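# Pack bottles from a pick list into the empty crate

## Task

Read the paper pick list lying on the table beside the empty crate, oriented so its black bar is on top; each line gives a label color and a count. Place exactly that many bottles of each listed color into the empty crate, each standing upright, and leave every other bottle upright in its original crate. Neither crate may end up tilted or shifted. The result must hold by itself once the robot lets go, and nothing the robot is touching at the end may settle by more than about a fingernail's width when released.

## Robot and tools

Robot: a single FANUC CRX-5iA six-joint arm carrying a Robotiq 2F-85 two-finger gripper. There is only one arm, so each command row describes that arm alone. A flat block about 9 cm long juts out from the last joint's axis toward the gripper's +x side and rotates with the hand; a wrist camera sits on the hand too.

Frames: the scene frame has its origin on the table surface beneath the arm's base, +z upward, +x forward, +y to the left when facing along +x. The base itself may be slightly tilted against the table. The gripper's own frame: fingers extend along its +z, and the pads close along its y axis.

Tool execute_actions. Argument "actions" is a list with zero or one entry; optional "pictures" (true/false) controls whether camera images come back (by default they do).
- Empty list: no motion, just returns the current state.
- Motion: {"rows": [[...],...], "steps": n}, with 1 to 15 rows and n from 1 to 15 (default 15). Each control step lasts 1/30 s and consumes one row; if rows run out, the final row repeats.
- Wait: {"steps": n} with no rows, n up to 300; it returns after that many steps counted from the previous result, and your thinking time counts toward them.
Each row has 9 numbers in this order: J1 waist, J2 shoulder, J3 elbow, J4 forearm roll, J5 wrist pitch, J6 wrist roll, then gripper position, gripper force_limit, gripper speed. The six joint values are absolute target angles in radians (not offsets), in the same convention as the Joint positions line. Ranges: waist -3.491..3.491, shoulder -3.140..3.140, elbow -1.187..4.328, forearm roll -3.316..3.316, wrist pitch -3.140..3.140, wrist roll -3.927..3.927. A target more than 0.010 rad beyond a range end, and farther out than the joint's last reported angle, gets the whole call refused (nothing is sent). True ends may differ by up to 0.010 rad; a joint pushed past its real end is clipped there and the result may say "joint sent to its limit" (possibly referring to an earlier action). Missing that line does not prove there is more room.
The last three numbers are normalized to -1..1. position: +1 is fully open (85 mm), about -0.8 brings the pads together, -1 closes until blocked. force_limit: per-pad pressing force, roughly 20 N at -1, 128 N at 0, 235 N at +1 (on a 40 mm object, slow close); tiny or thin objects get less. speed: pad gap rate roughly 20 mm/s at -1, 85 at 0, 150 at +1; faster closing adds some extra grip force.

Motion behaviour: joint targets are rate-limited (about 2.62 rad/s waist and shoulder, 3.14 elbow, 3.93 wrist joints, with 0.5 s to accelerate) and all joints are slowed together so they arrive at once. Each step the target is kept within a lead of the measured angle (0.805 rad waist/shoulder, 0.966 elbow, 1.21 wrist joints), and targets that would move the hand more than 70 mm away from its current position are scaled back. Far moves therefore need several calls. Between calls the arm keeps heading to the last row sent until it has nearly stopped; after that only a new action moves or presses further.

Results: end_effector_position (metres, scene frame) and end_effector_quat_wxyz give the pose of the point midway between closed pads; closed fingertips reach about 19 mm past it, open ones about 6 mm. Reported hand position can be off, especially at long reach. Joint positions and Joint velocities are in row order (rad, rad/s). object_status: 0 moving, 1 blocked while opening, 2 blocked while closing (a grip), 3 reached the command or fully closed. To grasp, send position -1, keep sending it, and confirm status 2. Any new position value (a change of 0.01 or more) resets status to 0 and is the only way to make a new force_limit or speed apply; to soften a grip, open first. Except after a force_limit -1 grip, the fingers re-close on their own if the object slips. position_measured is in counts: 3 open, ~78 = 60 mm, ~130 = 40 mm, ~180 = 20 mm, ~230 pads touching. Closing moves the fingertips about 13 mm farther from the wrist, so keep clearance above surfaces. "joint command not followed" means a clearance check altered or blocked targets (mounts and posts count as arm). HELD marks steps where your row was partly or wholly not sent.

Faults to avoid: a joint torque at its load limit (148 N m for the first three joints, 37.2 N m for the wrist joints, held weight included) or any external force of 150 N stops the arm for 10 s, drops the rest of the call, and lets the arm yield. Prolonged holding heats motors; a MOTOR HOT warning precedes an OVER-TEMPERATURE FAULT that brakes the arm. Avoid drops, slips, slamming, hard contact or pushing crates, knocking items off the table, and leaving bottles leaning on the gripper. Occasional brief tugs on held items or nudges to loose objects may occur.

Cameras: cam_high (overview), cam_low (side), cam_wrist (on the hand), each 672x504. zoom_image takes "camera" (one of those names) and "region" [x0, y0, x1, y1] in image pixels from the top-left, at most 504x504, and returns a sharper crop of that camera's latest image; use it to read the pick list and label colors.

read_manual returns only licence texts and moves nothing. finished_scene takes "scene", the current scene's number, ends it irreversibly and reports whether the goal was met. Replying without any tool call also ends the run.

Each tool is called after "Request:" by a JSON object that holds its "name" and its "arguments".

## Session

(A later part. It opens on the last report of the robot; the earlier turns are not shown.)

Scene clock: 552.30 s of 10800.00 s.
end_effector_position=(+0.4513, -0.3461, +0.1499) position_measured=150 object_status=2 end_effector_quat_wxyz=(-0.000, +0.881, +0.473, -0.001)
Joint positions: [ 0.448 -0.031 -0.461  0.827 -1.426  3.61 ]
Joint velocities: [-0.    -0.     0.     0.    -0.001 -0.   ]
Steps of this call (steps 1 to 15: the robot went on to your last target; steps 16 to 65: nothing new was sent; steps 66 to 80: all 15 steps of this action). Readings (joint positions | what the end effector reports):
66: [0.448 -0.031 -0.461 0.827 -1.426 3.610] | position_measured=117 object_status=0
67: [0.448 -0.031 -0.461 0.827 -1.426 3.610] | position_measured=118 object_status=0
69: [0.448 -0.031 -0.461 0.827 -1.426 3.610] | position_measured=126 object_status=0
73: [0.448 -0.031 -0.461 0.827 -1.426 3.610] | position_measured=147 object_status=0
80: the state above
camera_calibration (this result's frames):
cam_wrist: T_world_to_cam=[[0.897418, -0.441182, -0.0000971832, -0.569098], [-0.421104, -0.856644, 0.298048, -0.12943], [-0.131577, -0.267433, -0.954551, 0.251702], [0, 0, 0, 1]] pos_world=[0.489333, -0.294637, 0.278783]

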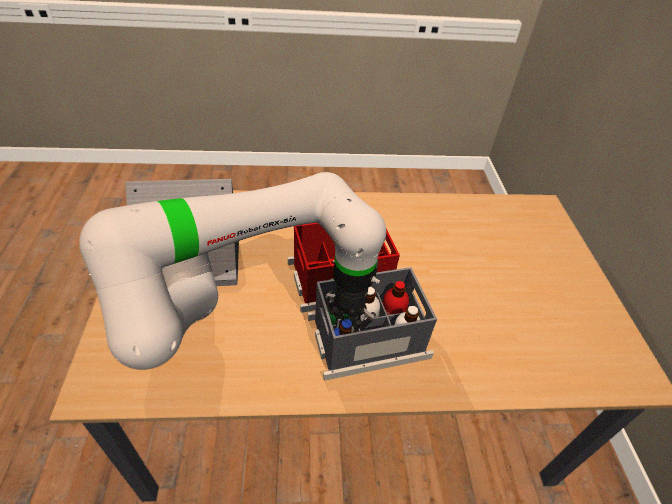

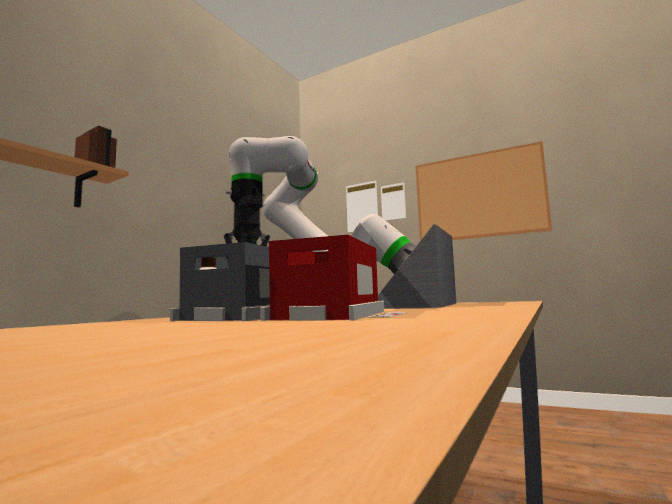

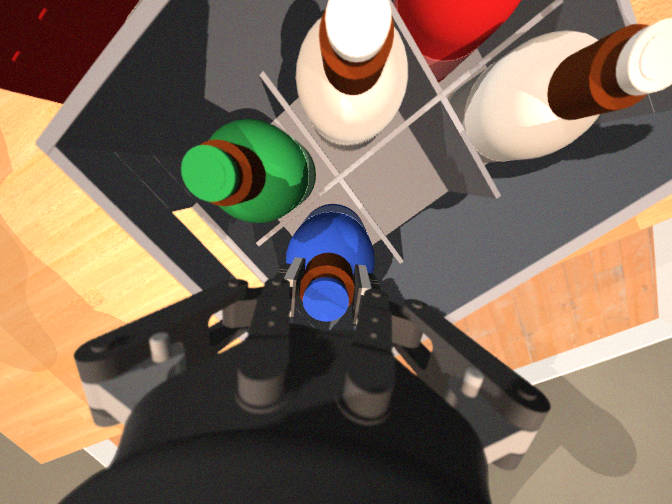

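Request:
{"name": "execute_actions", "arguments": {"actions": [{"rows": [[0.4508,-0.0314,-0.4594,0.8263,-1.4293,3.6096,-1,-0.3,-0.3],[0.4559,-0.0323,-0.4558,0.8242,-1.4357,3.6097,-1,-0.3,-0.3],[0.4634,-0.0336,-0.4505,0.8212,-1.4453,3.6098,-1,-0.3,-0.3],[0.4733,-0.0352,-0.4432,0.8173,-1.4580,3.6100,-1,-0.3,-0.3],[0.4857,-0.0369,-0.4340,0.8125,-1.4739,3.6101,-1,-0.3,-0.3],[0.5005,-0.0388,-0.4227,0.8069,-1.4929,3.6102,-1,-0.3,-0.3],[0.5175,-0.0404,-0.4090,0.8006,-1.5149,3.6102,-1,-0.3,-0.3],[0.5367,-0.0418,-0.3930,0.7937,-1.5399,3.6102,-1,-0.3,-0.3],[0.5581,-0.0425,-0.3743,0.7865,-1.5678,3.6100,-1,-0.3,-0.3],[0.5814,-0.0424,-0.3527,0.7789,-1.5986,3.6097,-1,-0.3,-0.3],[0.6044,-0.0414,-0.3303,0.7719,-1.6291,3.6093,-1,-0.3,-0.3],[0.6270,-0.0394,-0.3071,0.7654,-1.6593,3.6087,-1,-0.3,-0.3],[0.6493,-0.0364,-0.2831,0.7594,-1.6893,3.6079,-1,-0.3,-0.3],[0.6711,-0.0325,-0.2583,0.7540,-1.7190,3.6070,-1,-0.3,-0.3],[0.6926,-0.0276,-0.2326,0.7492,-1.7485,3.6060,-1,-0.3,-0.3]], "steps": 15}], "pictures": false}}

Request:
{"name": "execute_actions", "arguments": {"actions": [{"rows": [[0.7117,-0.0224,-0.2088,0.7453,-1.7748,3.6049,-1,-0.3,-0.3],[0.7283,-0.0170,-0.1871,0.7422,-1.7980,3.6039,-1,-0.3,-0.3],[0.7427,-0.0119,-0.1676,0.7398,-1.8182,3.6029,-1,-0.3,-0.3],[0.7549,-0.0071,-0.1507,0.7380,-1.8354,3.6020,-1,-0.3,-0.3],[0.7649,-0.0028,-0.1363,0.7366,-1.8496,3.6012,-1,-0.3,-0.3],[0.7729,0.0008,-0.1246,0.7355,-1.8610,3.6006,-1,-0.3,-0.3],[0.7788,0.0035,-0.1158,0.7348,-1.8694,3.6000,-1,-0.3,-0.3],[0.7828,0.0055,-0.1099,0.7344,-1.8751,3.5997,-1,-0.3,-0.3],[0.7847,0.0064,-0.1069,0.7342,-1.8779,3.5995,-1,-0.3,-0.3]], "steps": 13}]}}

Scene clock: 602.43 s of 10800.00 s.
end_effector_position=(+0.4517, -0.3469, +0.2472) position_measured=150 object_status=2 end_effector_quat_wxyz=(+0.000, +0.881, +0.473, +0.000)
Joint positions: [ 0.625 -0.04  -0.307  0.767 -1.657  3.61 ]
Joint velocities: [ 0.623  0.047  0.656 -0.17  -0.83  -0.025]
Steps of this call (steps 1 to 15: the robot went on to your last target; steps 16 to 90: nothing new was sent; then 46.63 s passed at rest; steps 91 to 105: all 15 steps of this action). Readings (joint positions | what the end effector reports):
91: [0.448 -0.031 -0.461 0.827 -1.426 3.610] | position_measured=150 object_status=2
92: [0.450 -0.031 -0.460 0.826 -1.428 3.610] | position_measured=150 object_status=2
94: [0.458 -0.033 -0.454 0.823 -1.439 3.610] | position_measured=150 object_status=2
98: [0.497 -0.038 -0.425 0.808 -1.489 3.610] | position_measured=150 object_status=2
105: the state above

Scene clock: 602.87 s of 10800.00 s.
end_effector_position=(+0.4515, -0.3459, +0.3448) position_measured=150 object_status=2 end_effector_quat_wxyz=(-0.000, +0.881, +0.473, -0.001)
Joint positions: [ 0.784  0.006 -0.107  0.734 -1.878  3.6  ]
Joint velocities: [ 0.002  0.001  0.007 -0.    -0.004 -0.001]
Steps of this call (steps 1 to 13: all 13 steps of this action). Readings (joint positions | what the end effector reports):
1: [0.646 -0.038 -0.284 0.761 -1.686 3.608] | position_measured=150 object_status=2
2: [0.667 -0.034 -0.260 0.756 -1.714 3.607] | position_measured=150 object_status=2
4: [0.707 -0.023 -0.213 0.747 -1.768 3.605] | position_measured=150 object_status=2
8: [0.765 -0.002 -0.136 0.737 -1.850 3.601] | position_measured=150 object_status=2
13: the state above
camera_calibration (this result's frames):
cam_wrist: T_world_to_cam=[[0.897474, -0.441066, -0.000336606, -0.569071], [-0.420923, -0.856715, 0.298101, -0.187449], [-0.131771, -0.267396, -0.954534, 0.437837], [0, 0, 0, 1]] pos_world=[0.489519, -0.294513, 0.473618]

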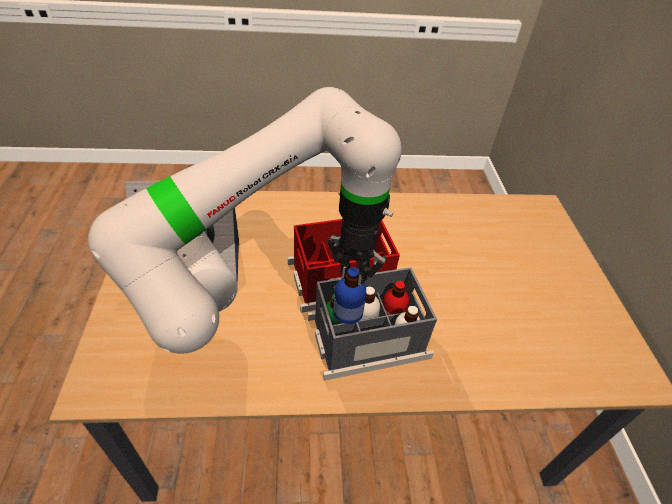

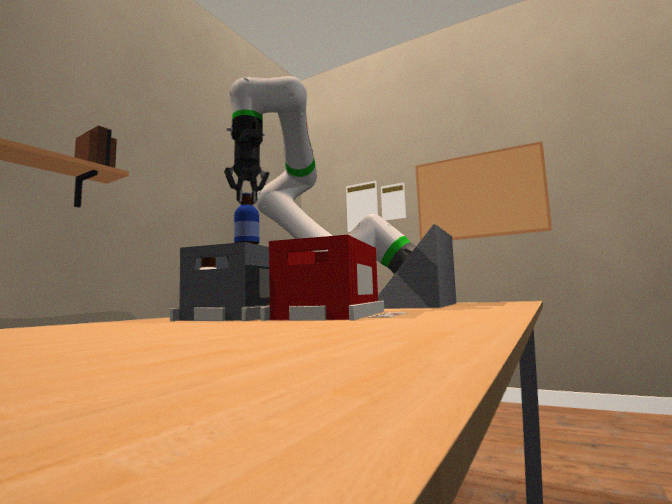

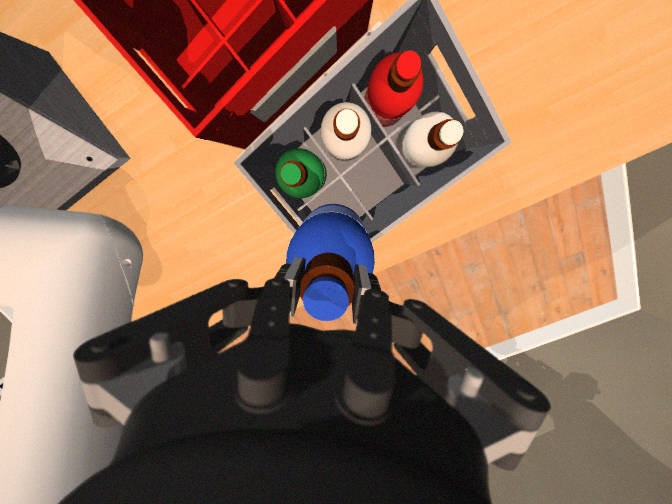

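Request:
{"name": "zoom_image", "arguments": {"camera": "cam_low", "region": [190, 160, 300, 270]}}

Region (190, 160, 300, 270) of cam_low's 672x504 image, scaled by 4.582, with more detail than that image has.

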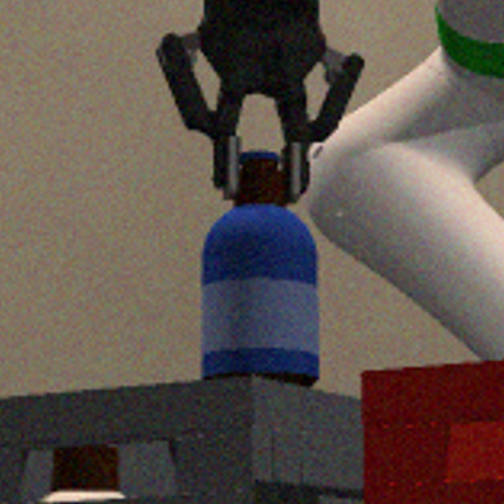

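Request:
{"name": "zoom_image", "arguments": {"camera": "cam_wrist", "region": [220, 0, 530, 260]}}

Request:
{"name": "execute_actions", "arguments": {"actions": [{"rows": [[0.7871,0.0072,-0.1083,0.7326,-1.8775,3.5962,-1,-0.3,-0.3],[0.7919,0.0089,-0.1110,0.7295,-1.8766,3.5897,-1,-0.3,-0.3],[0.7991,0.0113,-0.1151,0.7248,-1.8752,3.5799,-1,-0.3,-0.3],[0.8086,0.0146,-0.1206,0.7185,-1.8735,3.5669,-1,-0.3,-0.3],[0.8206,0.0188,-0.1275,0.7106,-1.8713,3.5506,-1,-0.3,-0.3],[0.8350,0.0237,-0.1357,0.7012,-1.8686,3.5310,-1,-0.3,-0.3],[0.8517,0.0295,-0.1453,0.6902,-1.8655,3.5081,-1,-0.3,-0.3],[0.8709,0.0361,-0.1562,0.6776,-1.8619,3.4820,-1,-0.3,-0.3],[0.8924,0.0435,-0.1686,0.6635,-1.8580,3.4527,-1,-0.3,-0.3],[0.9163,0.0517,-0.1823,0.6477,-1.8535,3.4200,-1,-0.3,-0.3],[0.9403,0.0600,-0.1960,0.6320,-1.8491,3.3874,-1,-0.3,-0.3],[0.9642,0.0682,-0.2097,0.6163,-1.8447,3.3548,-1,-0.3,-0.3],[0.9881,0.0764,-0.2234,0.6006,-1.8402,3.3221,-1,-0.3,-0.3],[1.0121,0.0847,-0.2371,0.5849,-1.8358,3.2895,-1,-0.3,-0.3],[1.0360,0.0929,-0.2508,0.5691,-1.8314,3.2569,-1,-0.3,-0.3]], "steps": 15}], "pictures": false}}

Request:
{"name": "execute_actions", "arguments": {"actions": [{"rows": [[1.0575,0.1003,-0.2632,0.5550,-1.8274,3.2275,-1,-0.3,-0.3],[1.0767,0.1069,-0.2741,0.5424,-1.8238,3.2014,-1,-0.3,-0.3],[1.0934,0.1127,-0.2837,0.5314,-1.8207,3.1785,-1,-0.3,-0.3],[1.1078,0.1176,-0.2919,0.5220,-1.8181,3.1590,-1,-0.3,-0.3],[1.1198,0.1218,-0.2988,0.5141,-1.8158,3.1426,-1,-0.3,-0.3],[1.1293,0.1251,-0.3043,0.5078,-1.8141,3.1296,-1,-0.3,-0.3],[1.1365,0.1275,-0.3084,0.5031,-1.8127,3.1198,-1,-0.3,-0.3],[1.1413,0.1292,-0.3111,0.5000,-1.8118,3.1133,-1,-0.3,-0.3],[1.1437,0.1300,-0.3125,0.4984,-1.8114,3.1100,-1,-0.3,-0.3]], "steps": 15}]}}

Request:
{"name": "zoom_image", "arguments": {"camera": "cam_wrist", "region": [220, 0, 530, 260]}}

Region (220, 0, 530, 260) of cam_wrist's 672x504 image, scaled by 1.626, with more detail than that image has; it fills the top 423 rows of this view, and the rest is white.

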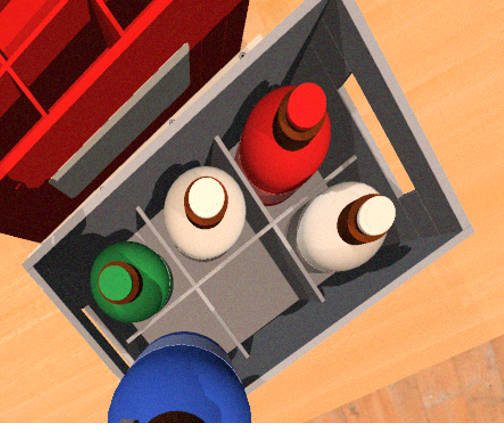

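Scene clock: 660.20 s of 10800.00 s.
end_effector_position=(+0.4370, -0.2252, +0.3489) position_measured=150 object_status=2 end_effector_quat_wxyz=(-0.006, +0.879, +0.477, +0.006)
Joint positions: [ 0.962  0.068 -0.208  0.618 -1.845  3.358]
Joint velocities: [ 0.654  0.225 -0.372 -0.424  0.121 -0.884]
Steps of this call (steps 1 to 15: the robot went on to your last target; steps 16 to 90: nothing new was sent; then 53.83 s passed at rest; steps 91 to 105: all 15 steps of this action). Readings (joint positions | what the end effector reports):
91: [0.785 0.006 -0.107 0.734 -1.878 3.599] | position_measured=150 object_status=2
92: [0.787 0.007 -0.107 0.734 -1.878 3.597] | position_measured=150 object_status=2
94: [0.795 0.010 -0.112 0.728 -1.877 3.586] | position_measured=150 object_status=2
98: [0.832 0.023 -0.134 0.703 -1.869 3.534] | position_measured=150 object_status=2
105: the state above

Scene clock: 660.70 s of 10800.00 s.
end_effector_position=(+0.3910, -0.1218, +0.3448) position_measured=150 object_status=2 end_effector_quat_wxyz=(-0.000, +0.881, +0.473, -0.001)
Joint positions: [ 1.144  0.13  -0.312  0.498 -1.811  3.11 ]
Joint velocities: [ 0.002  0.001 -0.002 -0.001 -0.001 -0.001]
Steps of this call (steps 1 to 15: all 15 steps of this action). Readings (joint positions | what the end effector reports):
1: [0.984 0.075 -0.221 0.603 -1.841 3.328] | position_measured=150 object_status=2
2: [1.007 0.083 -0.234 0.588 -1.837 3.297] | position_measured=150 object_status=2
4: [1.050 0.098 -0.259 0.560 -1.829 3.238] | position_measured=150 object_status=2
8: [1.119 0.121 -0.298 0.515 -1.816 3.144] | position_measured=150 object_status=2
15: the state above
camera_calibration (this result's frames):
cam_wrist: T_world_to_cam=[[0.897386, -0.441245, -0.0002263, -0.415948], [-0.421133, -0.856636, 0.298031, -0.0208186], [-0.131698, -0.267353, -0.954556, 0.489831], [0, 0, 0, 1]] pos_world=[0.429008, -0.070411, 0.473682]

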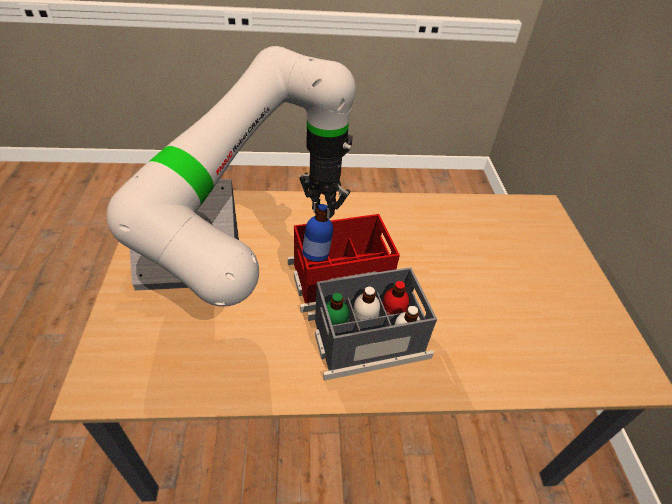

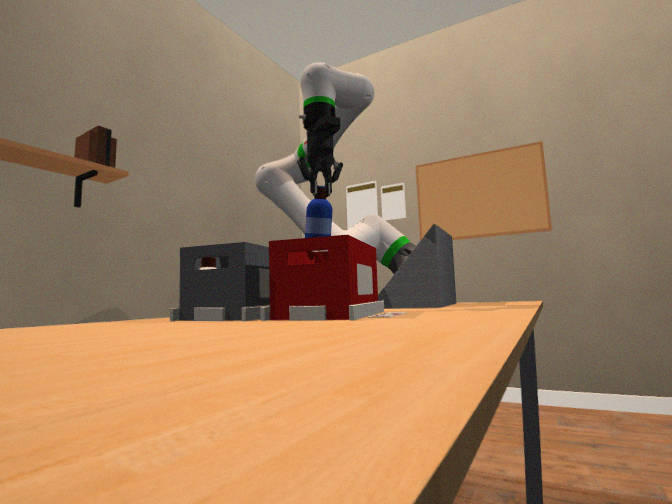

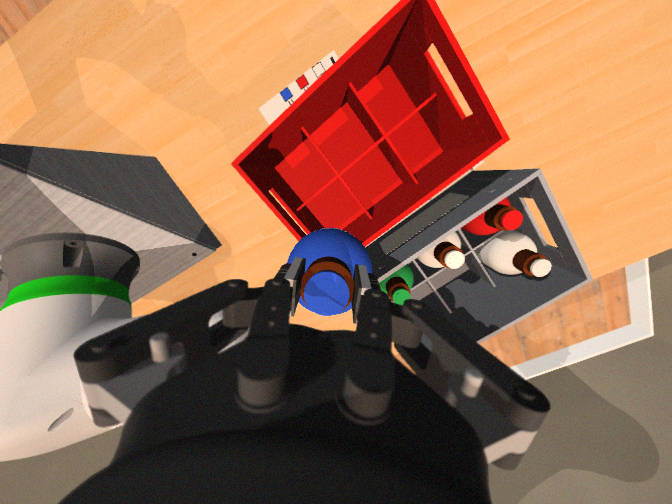

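Region (220, 0, 530, 260) of cam_wrist's 672x504 image, scaled by 1.626, with more detail than that image has; it fills the top 423 rows of this view, and the rest is white.

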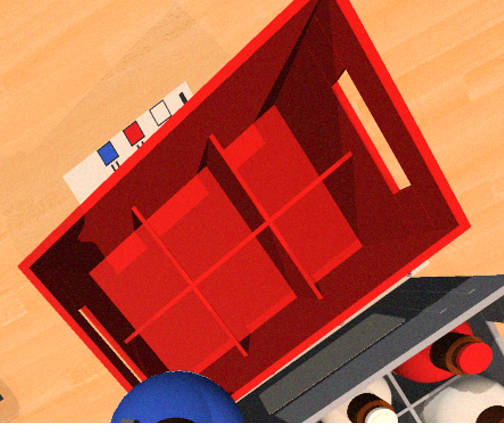

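Request:
{"name": "execute_actions", "arguments": {"actions": []}}

Scene clock: 662.50 s of 10800.00 s.
end_effector_position=(+0.3909, -0.1217, +0.3448) position_measured=150 object_status=2 end_effector_quat_wxyz=(-0.000, +0.881, +0.473, -0.001)
Joint positions: [ 1.144  0.13  -0.313  0.498 -1.811  3.11 ]
Joint velocities: [-0.001 -0.    -0.     0.    -0.     0.   ]
Steps of this call (steps 1 to 15: the robot went on to your last target; steps 16 to 54: nothing new was sent). Readings (joint positions | what the end effector reports):
1: [1.144 0.130 -0.312 0.498 -1.811 3.110] | position_measured=150 object_status=2
2: [1.144 0.130 -0.312 0.498 -1.811 3.110] | position_measured=150 object_status=2
4: [1.144 0.130 -0.312 0.498 -1.811 3.110] | position_measured=150 object_status=2
8: [1.144 0.130 -0.313 0.498 -1.811 3.110] | position_measured=150 object_status=2
54: the state above
The arm was judged still, so your last target was given up. Only a new action makes it travel on or press farther. Fingers that are still opening or closing keep moving.
camera_calibration (this result's frames):
cam_wrist: T_world_to_cam=[[0.897458, -0.441101, -0.00015781, -0.415913], [-0.421004, -0.856676, 0.298096, -0.0208384], [-0.131626, -0.267462, -0.954536, 0.489809], [0, 0, 0, 1]] pos_world=[0.428963, -0.0703061, 0.473687]

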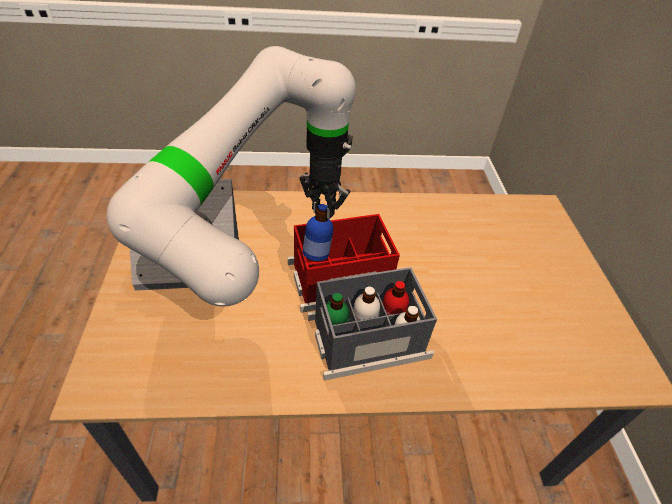

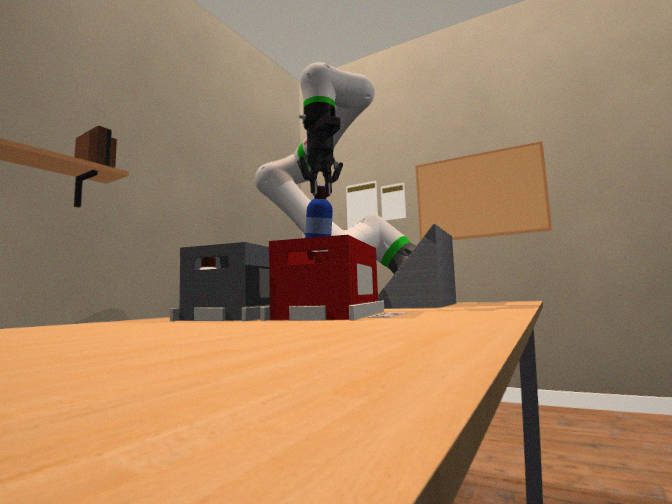

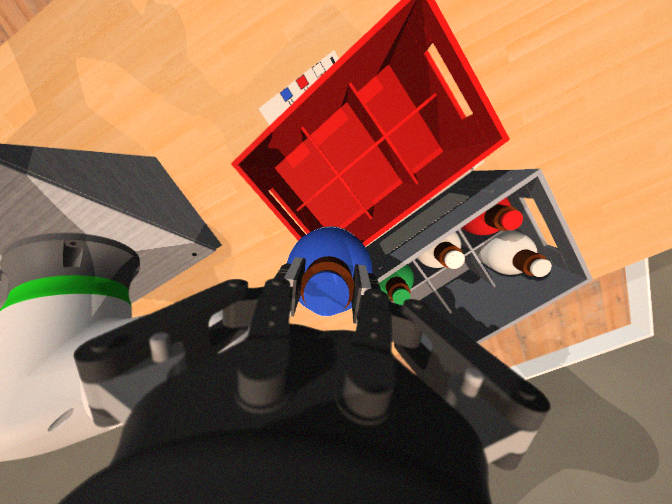

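Request:
{"name": "zoom_image", "arguments": {"camera": "cam_wrist", "region": [260, 200, 400, 340]}}

Request:
{"name": "zoom_image", "arguments": {"camera": "cam_high", "region": [270, 160, 380, 280]}}

Request:
{"name": "zoom_image", "arguments": {"camera": "cam_low", "region": [265, 140, 375, 250]}}

Region (260, 200, 400, 340) of cam_wrist's 672x504 image, scaled by 3.600, with more detail than that image has.

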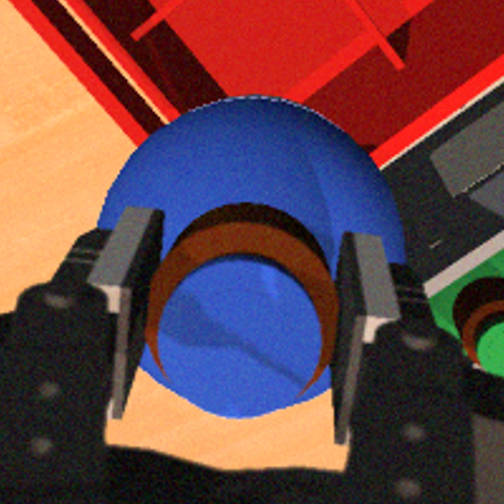

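Region (270, 160, 380, 280) of cam_high's 672x504 image, scaled by 4.200, with more detail than that image has; it fills the left 462 columns of this view, and the rest is white.

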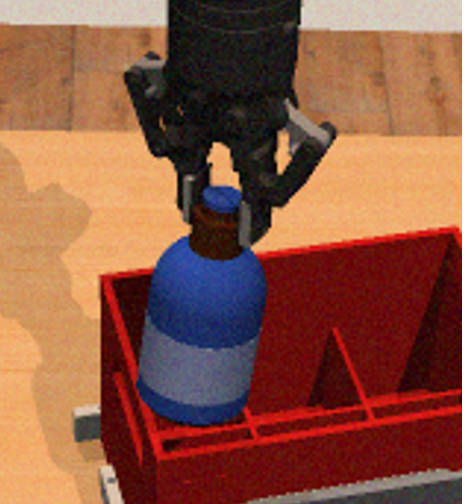

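Region (265, 140, 375, 250) of cam_low's 672x504 image, scaled by 4.582, with more detail than that image has.

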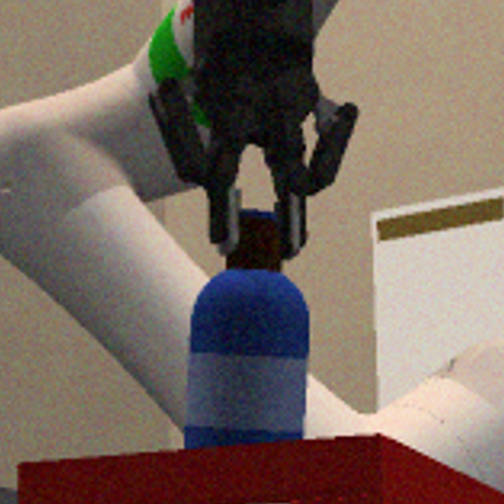

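Request:
{"name": "execute_actions", "arguments": {"actions": [{"rows": [[1.1439,0.1281,-0.3135,0.4984,-1.8099,3.1103,-0.98,0.4,-0.5],[1.1446,0.1227,-0.3166,0.4983,-1.8055,3.1114,-0.98,0.4,-0.5],[1.1457,0.1138,-0.3216,0.4981,-1.7983,3.1130,-0.98,0.4,-0.5],[1.1471,0.1019,-0.3282,0.4979,-1.7887,3.1152,-0.98,0.4,-0.5],[1.1489,0.0875,-0.3364,0.4977,-1.7770,3.1179,-0.98,0.4,-0.5],[1.1509,0.0713,-0.3454,0.4974,-1.7639,3.1209,-0.98,0.4,-0.5],[1.1530,0.0538,-0.3552,0.4971,-1.7497,3.1242,-0.98,0.4,-0.5],[1.1552,0.0360,-0.3652,0.4969,-1.7353,3.1274,-0.98,0.4,-0.5],[1.1573,0.0185,-0.3750,0.4966,-1.7211,3.1307,-0.98,0.4,-0.5],[1.1593,0.0024,-0.3841,0.4963,-1.7081,3.1337,-0.98,0.4,-0.5],[1.1611,-0.0121,-0.3922,0.4961,-1.6963,3.1364,-0.98,0.4,-0.5],[1.1625,-0.0240,-0.3988,0.4959,-1.6867,3.1386,-0.98,0.4,-0.5],[1.1636,-0.0329,-0.4038,0.4957,-1.6795,3.1402,-0.98,0.4,-0.5],[1.1643,-0.0383,-0.4069,0.4956,-1.6751,3.1413,-0.98,0.4,-0.5],[1.1645,-0.0402,-0.4079,0.4956,-1.6736,3.1416,-0.98,0.4,-0.5]], "steps": 15}], "pictures": false}}

Request:
{"name": "execute_actions", "arguments": {"actions": [{"steps": 8}]}}

Request:
{"name": "zoom_image", "arguments": {"camera": "cam_high", "region": [270, 160, 380, 280]}}

Request:
{"name": "zoom_image", "arguments": {"camera": "cam_low", "region": [265, 140, 375, 250]}}

Scene clock: 713.37 s of 10800.00 s.
end_effector_position=(+0.3884, -0.1203, +0.3445) position_measured=154 object_status=2 end_effector_quat_wxyz=(-0.047, +0.874, +0.476, +0.084)
Joint positions: [ 1.163 -0.026 -0.4    0.496 -1.685  3.139]
Joint velocities: [ 0.036 -0.302 -0.169 -0.006  0.241  0.056]
Steps of this call (steps 1 to 90: nothing new was sent; then 47.37 s passed at rest; steps 91 to 105: all 15 steps of this action). Readings (joint positions | what the end effector reports):
91: [1.144 0.130 -0.313 0.498 -1.811 3.110] | position_measured=150 object_status=0
92: [1.144 0.129 -0.313 0.498 -1.810 3.110] | position_measured=151 object_status=0
94: [1.145 0.120 -0.318 0.498 -1.803 3.111] | position_measured=154 object_status=0
98: [1.150 0.076 -0.343 0.498 -1.768 3.120] | position_measured=154 object_status=0
105: the state above

Scene clock: 713.63 s of 10800.00 s.
end_effector_position=(+0.3882, -0.1200, +0.3446) position_measured=154 object_status=2 end_effector_quat_wxyz=(-0.051, +0.873, +0.476, +0.092)
Joint positions: [ 1.164 -0.04  -0.408  0.496 -1.674  3.142]
Joint velocities: [-0.    -0.001 -0.001  0.    -0.     0.   ]
Steps of this call (steps 1 to 8: the robot went on to your last target). Readings (joint positions | what the end effector reports):
1: [1.164 -0.034 -0.405 0.496 -1.678 3.140] | position_measured=154 object_status=2
2: [1.164 -0.039 -0.407 0.496 -1.675 3.141] | position_measured=154 object_status=2
4: [1.164 -0.040 -0.408 0.496 -1.674 3.142] | position_measured=154 object_status=2
8: the state above
camera_calibration (this result's frames):
cam_wrist: T_world_to_cam=[[0.901084, -0.432815, 0.0268003, -0.422357], [-0.433362, -0.896552, 0.0916052, 0.0507438], [-0.0156202, -0.0941582, -0.995435, 0.479519], [0, 0, 0, 1]] pos_world=[0.41006, -0.0921574, 0.484001]

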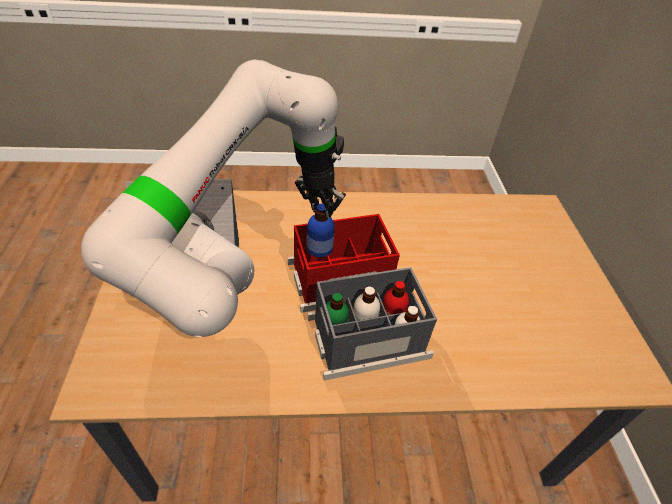

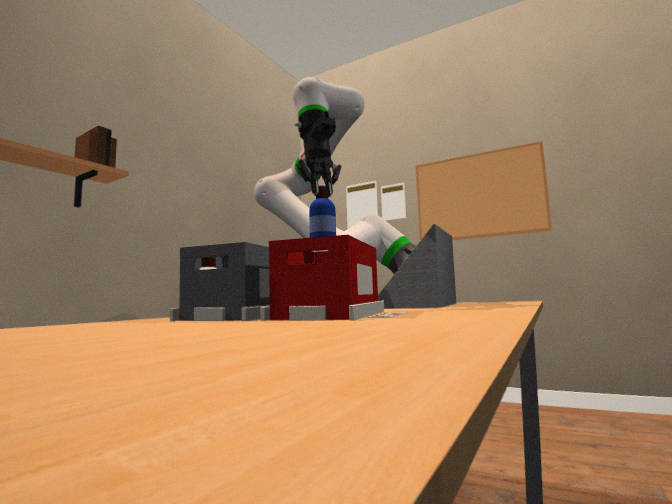

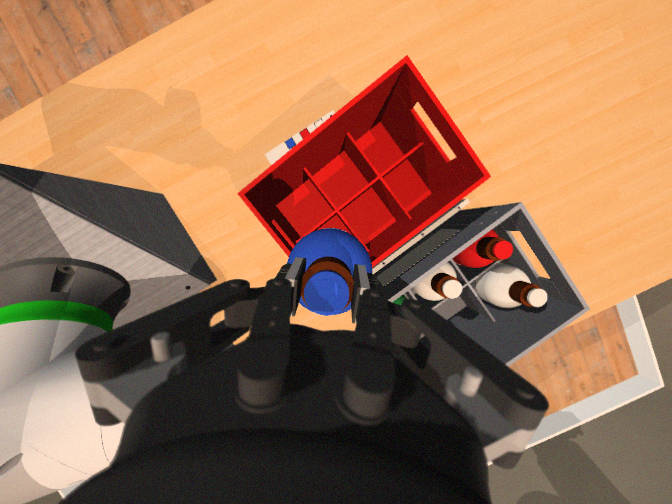

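Region (270, 160, 380, 280) of cam_high's 672x504 image, scaled by 4.200, with more detail than that image has; it fills the left 462 columns of this view, and the rest is white.

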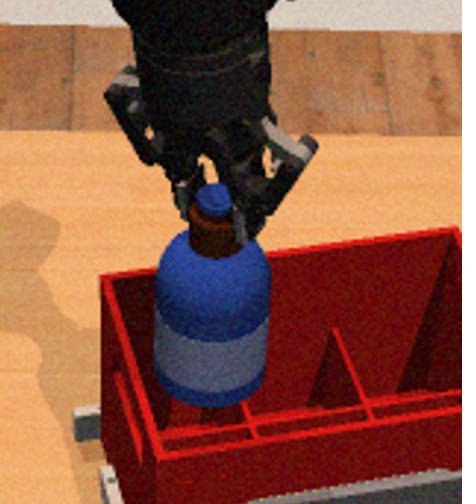

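Region (265, 140, 375, 250) of cam_low's 672x504 image, scaled by 4.582, with more detail than that image has.

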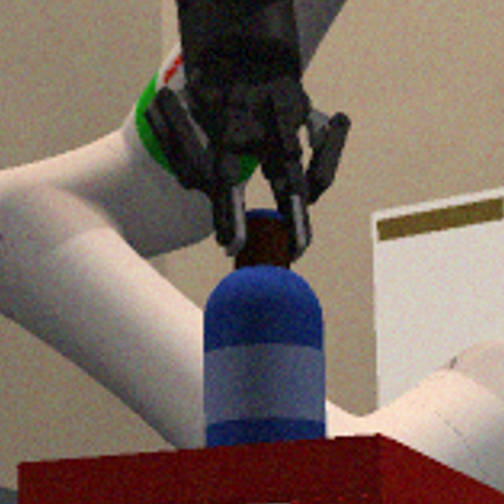

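Request:
{"name": "zoom_image", "arguments": {"camera": "cam_wrist", "region": [230, 45, 500, 315]}}

Request:
{"name": "zoom_image", "arguments": {"camera": "cam_wrist", "region": [260, 160, 400, 300]}}

Region (230, 45, 500, 315) of cam_wrist's 672x504 image, scaled by 1.867, with more detail than that image has.

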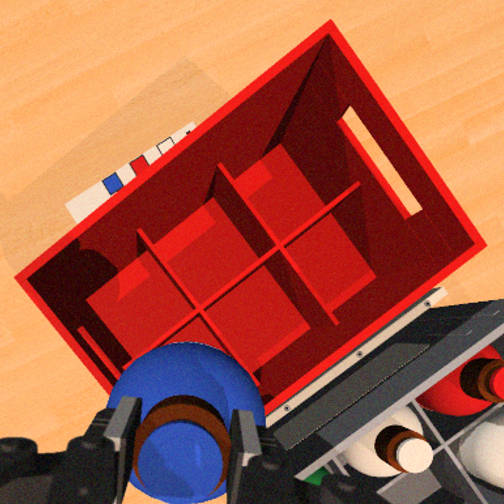

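Region (260, 160, 400, 300) of cam_wrist's 672x504 image, scaled by 3.600, with more detail than that image has.

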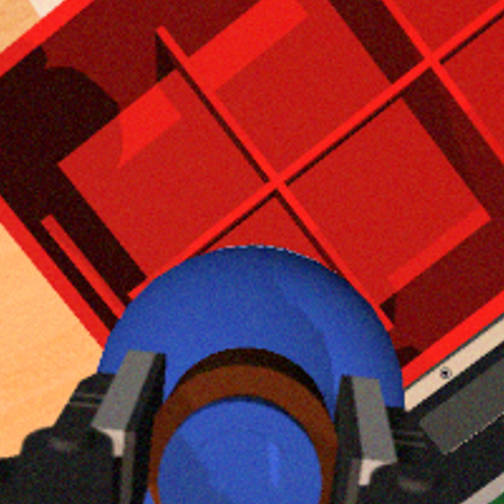

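Request:
{"name": "execute_actions", "arguments": {"actions": [{"steps": 1}]}}

Scene clock: 790.23 s of 10800.00 s.
end_effector_position=(+0.3882, -0.1200, +0.3446) position_measured=154 object_status=2 end_effector_quat_wxyz=(-0.051, +0.873, +0.476, +0.092)
Joint positions: [ 1.165 -0.04  -0.408  0.496 -1.674  3.142]
Joint velocities: [-0. -0. -0.  0.  0. -0.]
Steps of this call (steps 1 to 30: the robot went on to your last target; steps 31 to 90: nothing new was sent; then 73.60 s passed at rest). Readings (joint positions | what the end effector reports):
1: [1.164 -0.040 -0.408 0.496 -1.674 3.142] | position_measured=154 object_status=2
2: [1.164 -0.040 -0.408 0.496 -1.674 3.142] | position_measured=154 object_status=2
4: [1.164 -0.040 -0.408 0.496 -1.674 3.142] | position_measured=154 object_status=2
8: [1.165 -0.040 -0.408 0.496 -1.674 3.142] | position_measured=154 object_status=2
90: the state above
The arm was judged still, so your last target was given up. Only a new action makes it travel on or press farther. Fingers that are still opening or closing keep moving.
camera_calibration (this result's frames):
cam_wrist: T_world_to_cam=[[0.90107, -0.432845, 0.026798, -0.42236], [-0.433393, -0.896544, 0.0915392, 0.0507601], [-0.0155967, -0.0940972, -0.995441, 0.479527], [0, 0, 0, 1]] pos_world=[0.410054, -0.0921857, 0.484012]

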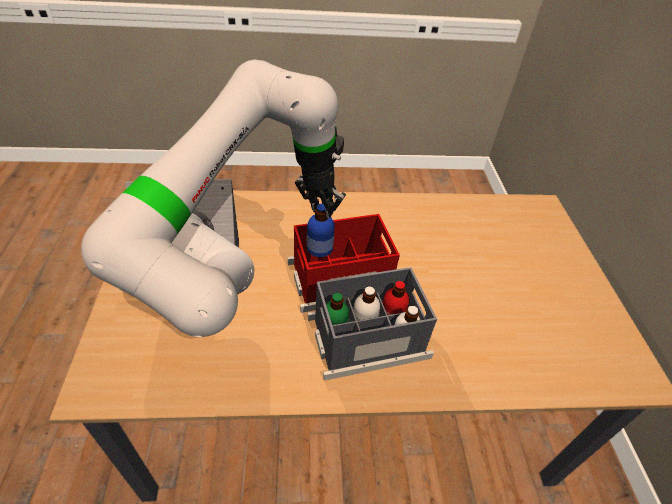

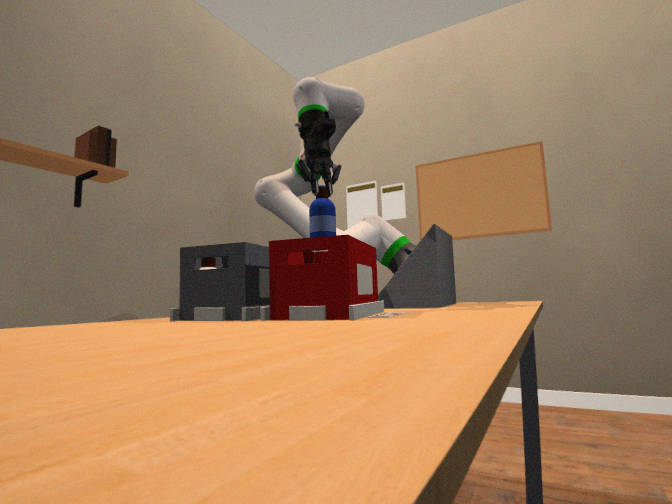

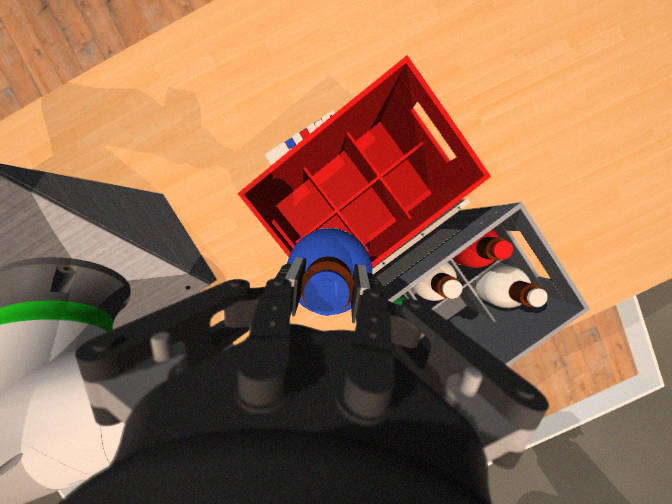

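Request:
{"name": "execute_actions", "arguments": {"actions": []}}

Scene clock: 823.77 s of 10800.00 s.
end_effector_position=(+0.3882, -0.1200, +0.3446) position_measured=154 object_status=2 end_effector_quat_wxyz=(-0.051, +0.873, +0.476, +0.092)
Joint positions: [ 1.165 -0.04  -0.408  0.496 -1.674  3.142]
Joint velocities: [ 0.     0.001  0.    -0.    -0.    -0.   ]
Steps of this call (steps 1 to 90: nothing new was sent; then 30.53 s passed at rest). Readings (joint positions | what the end effector reports):
1: [1.165 -0.040 -0.408 0.496 -1.674 3.142] | position_measured=154 object_status=2
2: [1.165 -0.040 -0.408 0.496 -1.674 3.142] | position_measured=154 object_status=2
4: [1.165 -0.040 -0.408 0.496 -1.674 3.142] | position_measured=154 object_status=2
8: [1.165 -0.040 -0.408 0.496 -1.674 3.142] | position_measured=154 object_status=2
90: the state above
camera_calibration (this result's frames):
cam_wrist: T_world_to_cam=[[0.901068, -0.432848, 0.0268076, -0.422366], [-0.433397, -0.896541, 0.0915526, 0.0507524], [-0.0155942, -0.0941135, -0.995439, 0.479524], [0, 0, 0, 1]] pos_world=[0.410055, -0.0921892, 0.484013]

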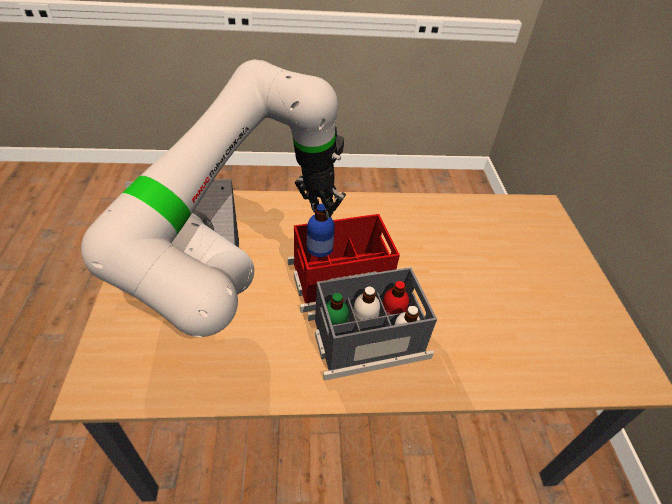

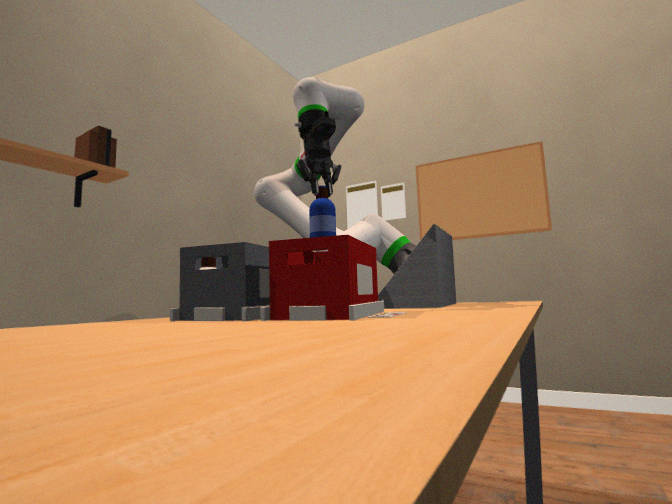

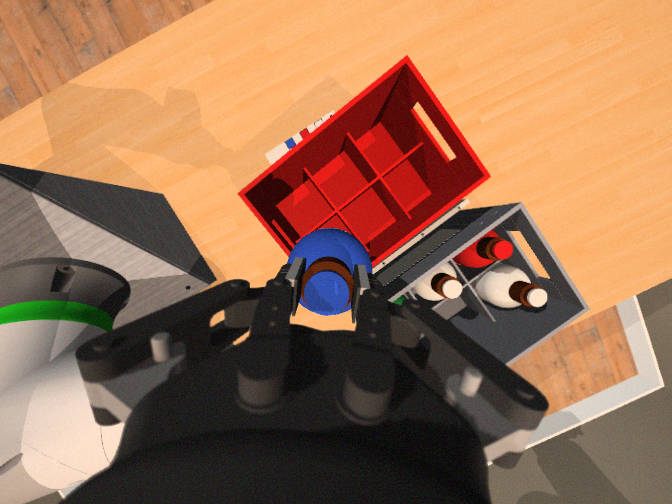

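Lowering the blue bottle toward the near-left cell.

Request:
{"name": "execute_actions", "arguments": {"actions": [{"rows": [[1.1633,-0.0410,-0.4105,0.4960,-1.6716,3.1416,-0.98,0.4,-0.5],[1.1599,-0.0434,-0.4179,0.4973,-1.6656,3.1416,-0.98,0.4,-0.5],[1.1542,-0.0472,-0.4299,0.4995,-1.6558,3.1416,-0.98,0.4,-0.5],[1.1464,-0.0521,-0.4459,0.5025,-1.6425,3.1416,-0.98,0.4,-0.5],[1.1366,-0.0576,-0.4650,0.5066,-1.6262,3.1416,-0.98,0.4,-0.5],[1.1253,-0.0634,-0.4862,0.5114,-1.6076,3.1416,-0.98,0.4,-0.5],[1.1126,-0.0690,-0.5088,0.5171,-1.5872,3.1416,-0.98,0.4,-0.5],[1.0993,-0.0742,-0.5312,0.5233,-1.5663,3.1416,-0.98,0.4,-0.5],[1.0856,-0.0787,-0.5531,0.5299,-1.5452,3.1416,-0.98,0.4,-0.5],[1.0726,-0.0824,-0.5729,0.5364,-1.5256,3.1416,-0.98,0.4,-0.5],[1.0607,-0.0853,-0.5904,0.5425,-1.5077,3.1416,-0.98,0.4,-0.5],[1.0506,-0.0874,-0.6047,0.5477,-1.4928,3.1416,-0.98,0.4,-0.5],[1.0429,-0.0888,-0.6151,0.5518,-1.4817,3.1416,-0.98,0.4,-0.5],[1.0381,-0.0895,-0.6215,0.5543,-1.4748,3.1416,-0.98,0.4,-0.5],[1.0365,-0.0898,-0.6237,0.5552,-1.4724,3.1416,-0.98,0.4,-0.5]], "steps": 15}], "pictures": false}}

Request:
{"name": "execute_actions", "arguments": {"actions": [{"rows": [[1.0365,-0.0898,-0.6237,0.5552,-1.4724,3.1416,-0.98,0.4,-0.5]], "steps": 8}]}}

Scene clock: 833.77 s of 10800.00 s.
end_effector_position=(+0.3884, -0.1198, +0.2578) position_measured=154 object_status=2 end_effector_quat_wxyz=(-0.050, +0.877, +0.469, +0.093)
Joint positions: [ 1.049 -0.087 -0.606  0.549 -1.491  3.142]
Joint velocities: [-0.261 -0.056 -0.367  0.133  0.381  0.   ]
Steps of this call (steps 1 to 90: nothing new was sent; then 6.50 s passed at rest; steps 91 to 105: all 15 steps of this action). Readings (joint positions | what the end effector reports):
91: [1.165 -0.040 -0.408 0.496 -1.674 3.142] | position_measured=154 object_status=2
92: [1.164 -0.041 -0.410 0.496 -1.672 3.142] | position_measured=154 object_status=2
94: [1.159 -0.045 -0.422 0.498 -1.662 3.142] | position_measured=154 object_status=2
98: [1.130 -0.061 -0.478 0.510 -1.615 3.142] | position_measured=154 object_status=2
105: the state above

Scene clock: 834.03 s of 10800.00 s.
end_effector_position=(+0.3885, -0.1198, +0.2496) position_measured=154 object_status=2 end_effector_quat_wxyz=(-0.050, +0.877, +0.468, +0.093)
Joint positions: [ 1.037 -0.09  -0.624  0.555 -1.472  3.142]
Joint velocities: [-0.    -0.    -0.001 -0.    -0.001 -0.   ]
Steps of this call (steps 1 to 8: all 8 steps of this action). Readings (joint positions | what the end effector reports):
1: [1.042 -0.089 -0.616 0.552 -1.480 3.142] | position_measured=154 object_status=2
2: [1.038 -0.090 -0.622 0.554 -1.474 3.142] | position_measured=154 object_status=2
4: [1.037 -0.090 -0.623 0.555 -1.473 3.142] | position_measured=154 object_status=2
8: the state above
camera_calibration (this result's frames):
cam_wrist: T_world_to_cam=[[0.893643, -0.447974, 0.0268606, -0.418943], [-0.448448, -0.889088, 0.0917442, 0.0664244], [-0.0172176, -0.0940322, -0.99542, 0.385592], [0, 0, 0, 1]] pos_world=[0.410812, -0.0923601, 0.388985]

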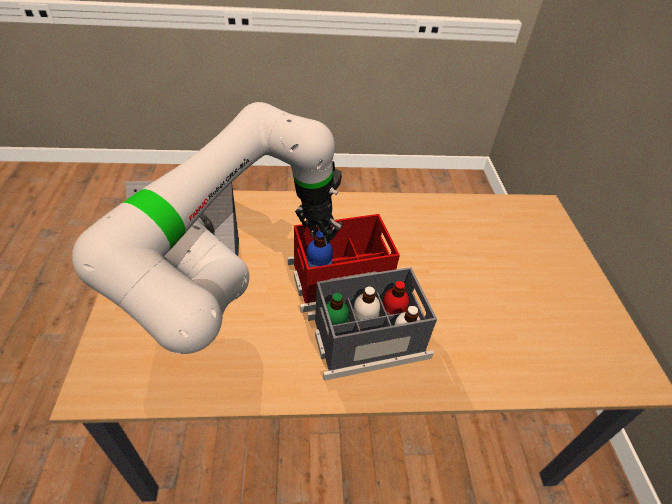

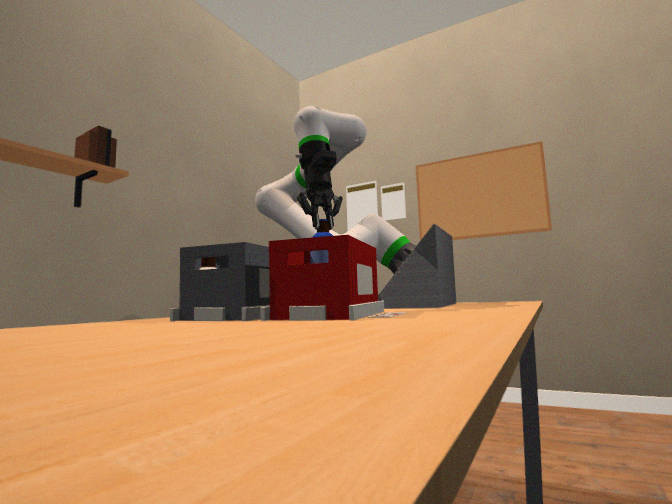

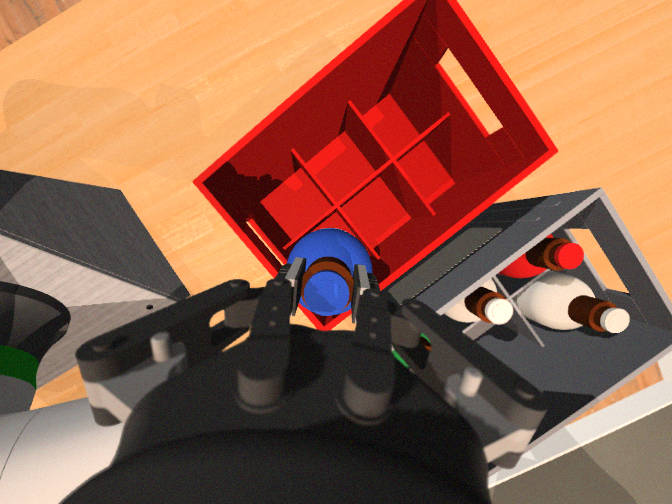

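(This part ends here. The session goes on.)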